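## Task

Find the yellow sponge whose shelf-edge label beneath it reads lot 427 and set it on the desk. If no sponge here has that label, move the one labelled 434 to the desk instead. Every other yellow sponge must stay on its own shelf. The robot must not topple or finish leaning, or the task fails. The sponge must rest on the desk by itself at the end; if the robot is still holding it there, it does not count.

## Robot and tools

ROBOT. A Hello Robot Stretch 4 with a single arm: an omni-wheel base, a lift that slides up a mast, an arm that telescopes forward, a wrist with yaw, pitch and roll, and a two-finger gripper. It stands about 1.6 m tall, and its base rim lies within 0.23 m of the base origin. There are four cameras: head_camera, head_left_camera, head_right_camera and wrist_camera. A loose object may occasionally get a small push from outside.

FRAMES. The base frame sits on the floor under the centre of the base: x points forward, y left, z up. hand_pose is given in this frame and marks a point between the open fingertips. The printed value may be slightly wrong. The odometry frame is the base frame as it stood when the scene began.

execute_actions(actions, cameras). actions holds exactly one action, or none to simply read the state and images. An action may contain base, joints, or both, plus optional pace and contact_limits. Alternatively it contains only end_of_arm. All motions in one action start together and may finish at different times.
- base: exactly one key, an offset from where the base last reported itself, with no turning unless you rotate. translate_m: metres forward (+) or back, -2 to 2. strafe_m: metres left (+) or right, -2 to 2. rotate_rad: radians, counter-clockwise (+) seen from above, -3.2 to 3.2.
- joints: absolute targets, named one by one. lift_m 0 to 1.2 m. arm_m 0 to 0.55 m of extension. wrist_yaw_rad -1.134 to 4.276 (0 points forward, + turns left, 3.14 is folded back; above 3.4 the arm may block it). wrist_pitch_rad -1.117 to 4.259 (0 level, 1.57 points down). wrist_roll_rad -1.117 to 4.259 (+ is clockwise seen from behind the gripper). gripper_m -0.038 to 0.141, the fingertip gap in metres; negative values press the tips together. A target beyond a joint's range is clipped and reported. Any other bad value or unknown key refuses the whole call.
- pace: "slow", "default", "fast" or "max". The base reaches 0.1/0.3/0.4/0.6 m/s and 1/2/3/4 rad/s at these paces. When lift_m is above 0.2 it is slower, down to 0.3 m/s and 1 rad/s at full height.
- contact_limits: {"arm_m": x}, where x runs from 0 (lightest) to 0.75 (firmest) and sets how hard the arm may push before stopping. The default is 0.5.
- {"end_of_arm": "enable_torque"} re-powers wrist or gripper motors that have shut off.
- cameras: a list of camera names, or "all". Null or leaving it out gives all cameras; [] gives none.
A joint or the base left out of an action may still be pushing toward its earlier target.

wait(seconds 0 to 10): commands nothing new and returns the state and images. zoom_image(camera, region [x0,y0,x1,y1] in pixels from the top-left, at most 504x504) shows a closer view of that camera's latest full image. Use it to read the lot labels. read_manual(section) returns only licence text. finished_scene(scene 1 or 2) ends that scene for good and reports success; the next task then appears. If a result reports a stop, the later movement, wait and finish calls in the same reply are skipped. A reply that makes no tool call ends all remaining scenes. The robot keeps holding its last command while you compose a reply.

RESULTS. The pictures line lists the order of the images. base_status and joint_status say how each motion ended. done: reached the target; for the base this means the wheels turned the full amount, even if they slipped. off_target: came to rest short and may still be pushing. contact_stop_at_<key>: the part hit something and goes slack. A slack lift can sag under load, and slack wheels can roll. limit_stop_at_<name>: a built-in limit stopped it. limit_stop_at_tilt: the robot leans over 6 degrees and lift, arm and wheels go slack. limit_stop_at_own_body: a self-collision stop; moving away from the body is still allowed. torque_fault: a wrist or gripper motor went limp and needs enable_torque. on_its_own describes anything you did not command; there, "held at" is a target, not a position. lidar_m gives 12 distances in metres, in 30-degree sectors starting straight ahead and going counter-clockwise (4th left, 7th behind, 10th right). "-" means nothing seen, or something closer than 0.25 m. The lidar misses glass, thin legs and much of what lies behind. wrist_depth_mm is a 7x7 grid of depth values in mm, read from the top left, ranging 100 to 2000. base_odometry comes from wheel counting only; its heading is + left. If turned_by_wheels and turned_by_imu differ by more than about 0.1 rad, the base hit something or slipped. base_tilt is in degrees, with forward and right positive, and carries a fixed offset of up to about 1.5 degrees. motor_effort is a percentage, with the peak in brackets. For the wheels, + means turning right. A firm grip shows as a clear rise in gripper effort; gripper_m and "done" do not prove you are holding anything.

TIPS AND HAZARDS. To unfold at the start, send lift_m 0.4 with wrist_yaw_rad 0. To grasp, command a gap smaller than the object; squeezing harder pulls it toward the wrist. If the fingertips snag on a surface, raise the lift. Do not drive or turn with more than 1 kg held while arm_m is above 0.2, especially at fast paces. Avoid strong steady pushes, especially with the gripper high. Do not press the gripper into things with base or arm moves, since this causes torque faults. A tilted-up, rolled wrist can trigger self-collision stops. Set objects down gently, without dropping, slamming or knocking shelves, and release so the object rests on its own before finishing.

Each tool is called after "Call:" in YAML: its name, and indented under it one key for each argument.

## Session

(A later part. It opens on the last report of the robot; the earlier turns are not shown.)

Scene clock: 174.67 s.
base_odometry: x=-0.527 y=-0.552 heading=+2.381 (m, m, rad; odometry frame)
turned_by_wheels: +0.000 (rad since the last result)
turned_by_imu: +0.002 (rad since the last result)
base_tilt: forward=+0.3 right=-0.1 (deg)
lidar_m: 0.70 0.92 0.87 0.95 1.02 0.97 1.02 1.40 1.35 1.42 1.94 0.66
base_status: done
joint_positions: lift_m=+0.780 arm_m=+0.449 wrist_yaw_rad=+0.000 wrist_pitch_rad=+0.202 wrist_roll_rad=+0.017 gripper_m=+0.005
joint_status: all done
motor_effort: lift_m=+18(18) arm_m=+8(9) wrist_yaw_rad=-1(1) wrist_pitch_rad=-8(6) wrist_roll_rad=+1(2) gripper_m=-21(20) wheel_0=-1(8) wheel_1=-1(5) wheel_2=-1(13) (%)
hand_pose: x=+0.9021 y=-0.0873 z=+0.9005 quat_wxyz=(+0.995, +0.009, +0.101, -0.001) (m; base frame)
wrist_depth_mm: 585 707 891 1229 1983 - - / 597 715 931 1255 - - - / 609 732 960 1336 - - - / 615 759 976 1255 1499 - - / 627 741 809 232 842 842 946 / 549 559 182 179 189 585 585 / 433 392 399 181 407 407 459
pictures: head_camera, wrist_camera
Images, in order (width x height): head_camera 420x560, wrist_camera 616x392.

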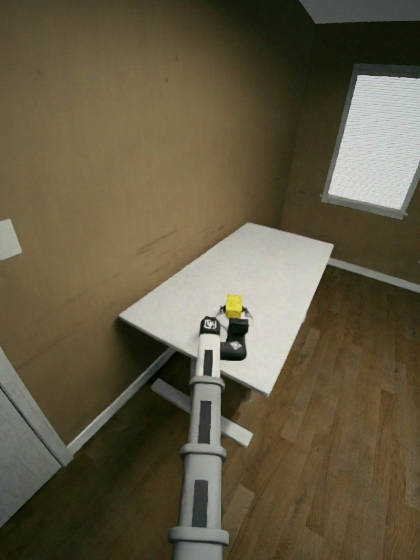

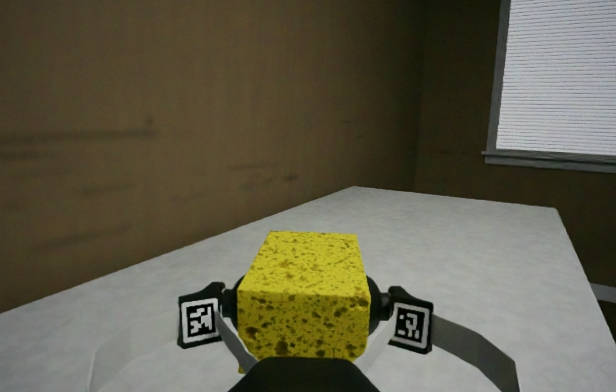

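Call:
execute_actions:
  actions:
    - {"joints":{"lift_m":0.633}}
  cameras: []

Call:
execute_actions:
  actions:
    - {"joints":{"gripper_m":0.1}}
  cameras: []

Call:
execute_actions:
  actions:
    - {"joints":{"arm_m":0.32,"lift_m":0.66},"pace":"fast"}
  cameras: ["wrist_camera"]

Call:
finished_scene:
  scene: 2

Scene clock: 182.83 s.
base_odometry: x=-0.527 y=-0.552 heading=+2.381 (m, m, rad; odometry frame)
turned_by_wheels: +0.000 (rad since the last result)
turned_by_imu: +0.002 (rad since the last result)
base_tilt: forward=+0.2 right=+0.0 (deg)
lidar_m: 0.73 0.93 0.86 0.95 1.01 0.96 1.04 1.40 1.36 1.40 1.96 0.66
base_status: not commanded
joint_positions: lift_m=+0.633 arm_m=+0.449 wrist_yaw_rad=+0.000 wrist_pitch_rad=+0.202 wrist_roll_rad=+0.017 gripper_m=+0.005
joint_status: all done
motor_effort: lift_m=+18(16) arm_m=+8(8) wrist_yaw_rad=-1(1) wrist_pitch_rad=-4(7) wrist_roll_rad=+1(2) gripper_m=-20(20) wheel_0=-1(1) wheel_1=+0(1) wheel_2=+0(1) (%)
hand_pose: x=+0.9021 y=-0.0873 z=+0.7535 quat_wxyz=(+0.995, +0.009, +0.101, -0.001) (m; base frame)
wrist_depth_mm: 585 707 904 1229 1983 - - / 597 715 917 1308 - - - / 609 732 946 1255 - - - / 580 634 647 661 699 715 723 / 364 370 377 231 392 394 399 / 257 262 181 179 189 276 276 / 204 184 187 181 191 191 220
pictures: none
No camera images: the call's "cameras" was empty. Leave "cameras" out to get every camera's image.

Scene clock: 184.60 s.
base_odometry: x=-0.527 y=-0.552 heading=+2.381 (m, m, rad; odometry frame)
turned_by_wheels: +0.000 (rad since the last result)
turned_by_imu: +0.001 (rad since the last result)
base_tilt: forward=+0.3 right=+0.0 (deg)
lidar_m: 0.74 0.93 0.87 0.94 1.01 0.98 1.03 1.40 1.35 1.42 1.95 0.66
base_status: not commanded
joint_positions: lift_m=+0.633 arm_m=+0.449 wrist_yaw_rad=+0.000 wrist_pitch_rad=+0.202 wrist_roll_rad=+0.017 gripper_m=+0.100
joint_status: all done
motor_effort: lift_m=+18(18) arm_m=+8(8) wrist_yaw_rad=-1(1) wrist_pitch_rad=-6(9) wrist_roll_rad=+1(1) gripper_m=-1(20) wheel_0=-1(1) wheel_1=-1(1) wheel_2=-1(1) (%)
hand_pose: x=+0.9021 y=-0.0873 z=+0.7535 quat_wxyz=(+0.995, +0.009, +0.101, -0.001) (m; base frame)
wrist_depth_mm: 585 707 891 1229 1921 - - / 597 723 917 1255 - - - / 603 732 946 1255 - - - / 585 634 647 668 683 707 732 / 364 370 379 251 389 397 402 / 258 260 198 195 198 274 274 / 204 193 204 144 200 200 220
pictures: none
No camera images: the call's "cameras" was empty. Leave "cameras" out to get every camera's image.

Scene clock: 185.80 s.
base_odometry: x=-0.527 y=-0.552 heading=+2.381 (m, m, rad; odometry frame)
turned_by_wheels: +0.000 (rad since the last result)
turned_by_imu: +0.000 (rad since the last result)
base_tilt: forward=+0.4 right=+0.0 (deg)
lidar_m: 0.71 0.92 0.85 0.95 1.01 0.98 1.03 1.40 1.35 1.41 1.94 0.65
base_status: not commanded
joint_positions: lift_m=+0.660 arm_m=+0.321 wrist_yaw_rad=+0.000 wrist_pitch_rad=+0.202 wrist_roll_rad=+0.017 gripper_m=+0.100
joint_status: all done
motor_effort: lift_m=+24(25) arm_m=-8(10) wrist_yaw_rad=+0(1) wrist_pitch_rad=-5(8) wrist_roll_rad=+2(1) gripper_m=-1(1) wheel_0=-1(1) wheel_1=-1(1) wheel_2=-1(1) (%)
hand_pose: x=+0.7750 y=-0.0874 z=+0.7800 quat_wxyz=(+0.995, +0.009, +0.101, -0.001) (m; base frame)
wrist_depth_mm: 640 778 976 1336 - - - / 654 798 1008 1397 - - - / 661 809 1025 1430 - - - / 661 759 788 798 831 854 - / 439 449 459 334 469 477 525 / 312 314 214 325 214 330 332 / 276 242 246 144 251 242 259
pictures: wrist_camera
Images, in order (width x height): wrist_camera 616x392.

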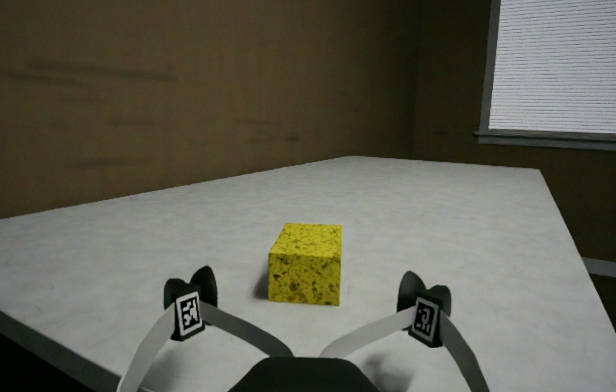

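The scene is finished: the task was done.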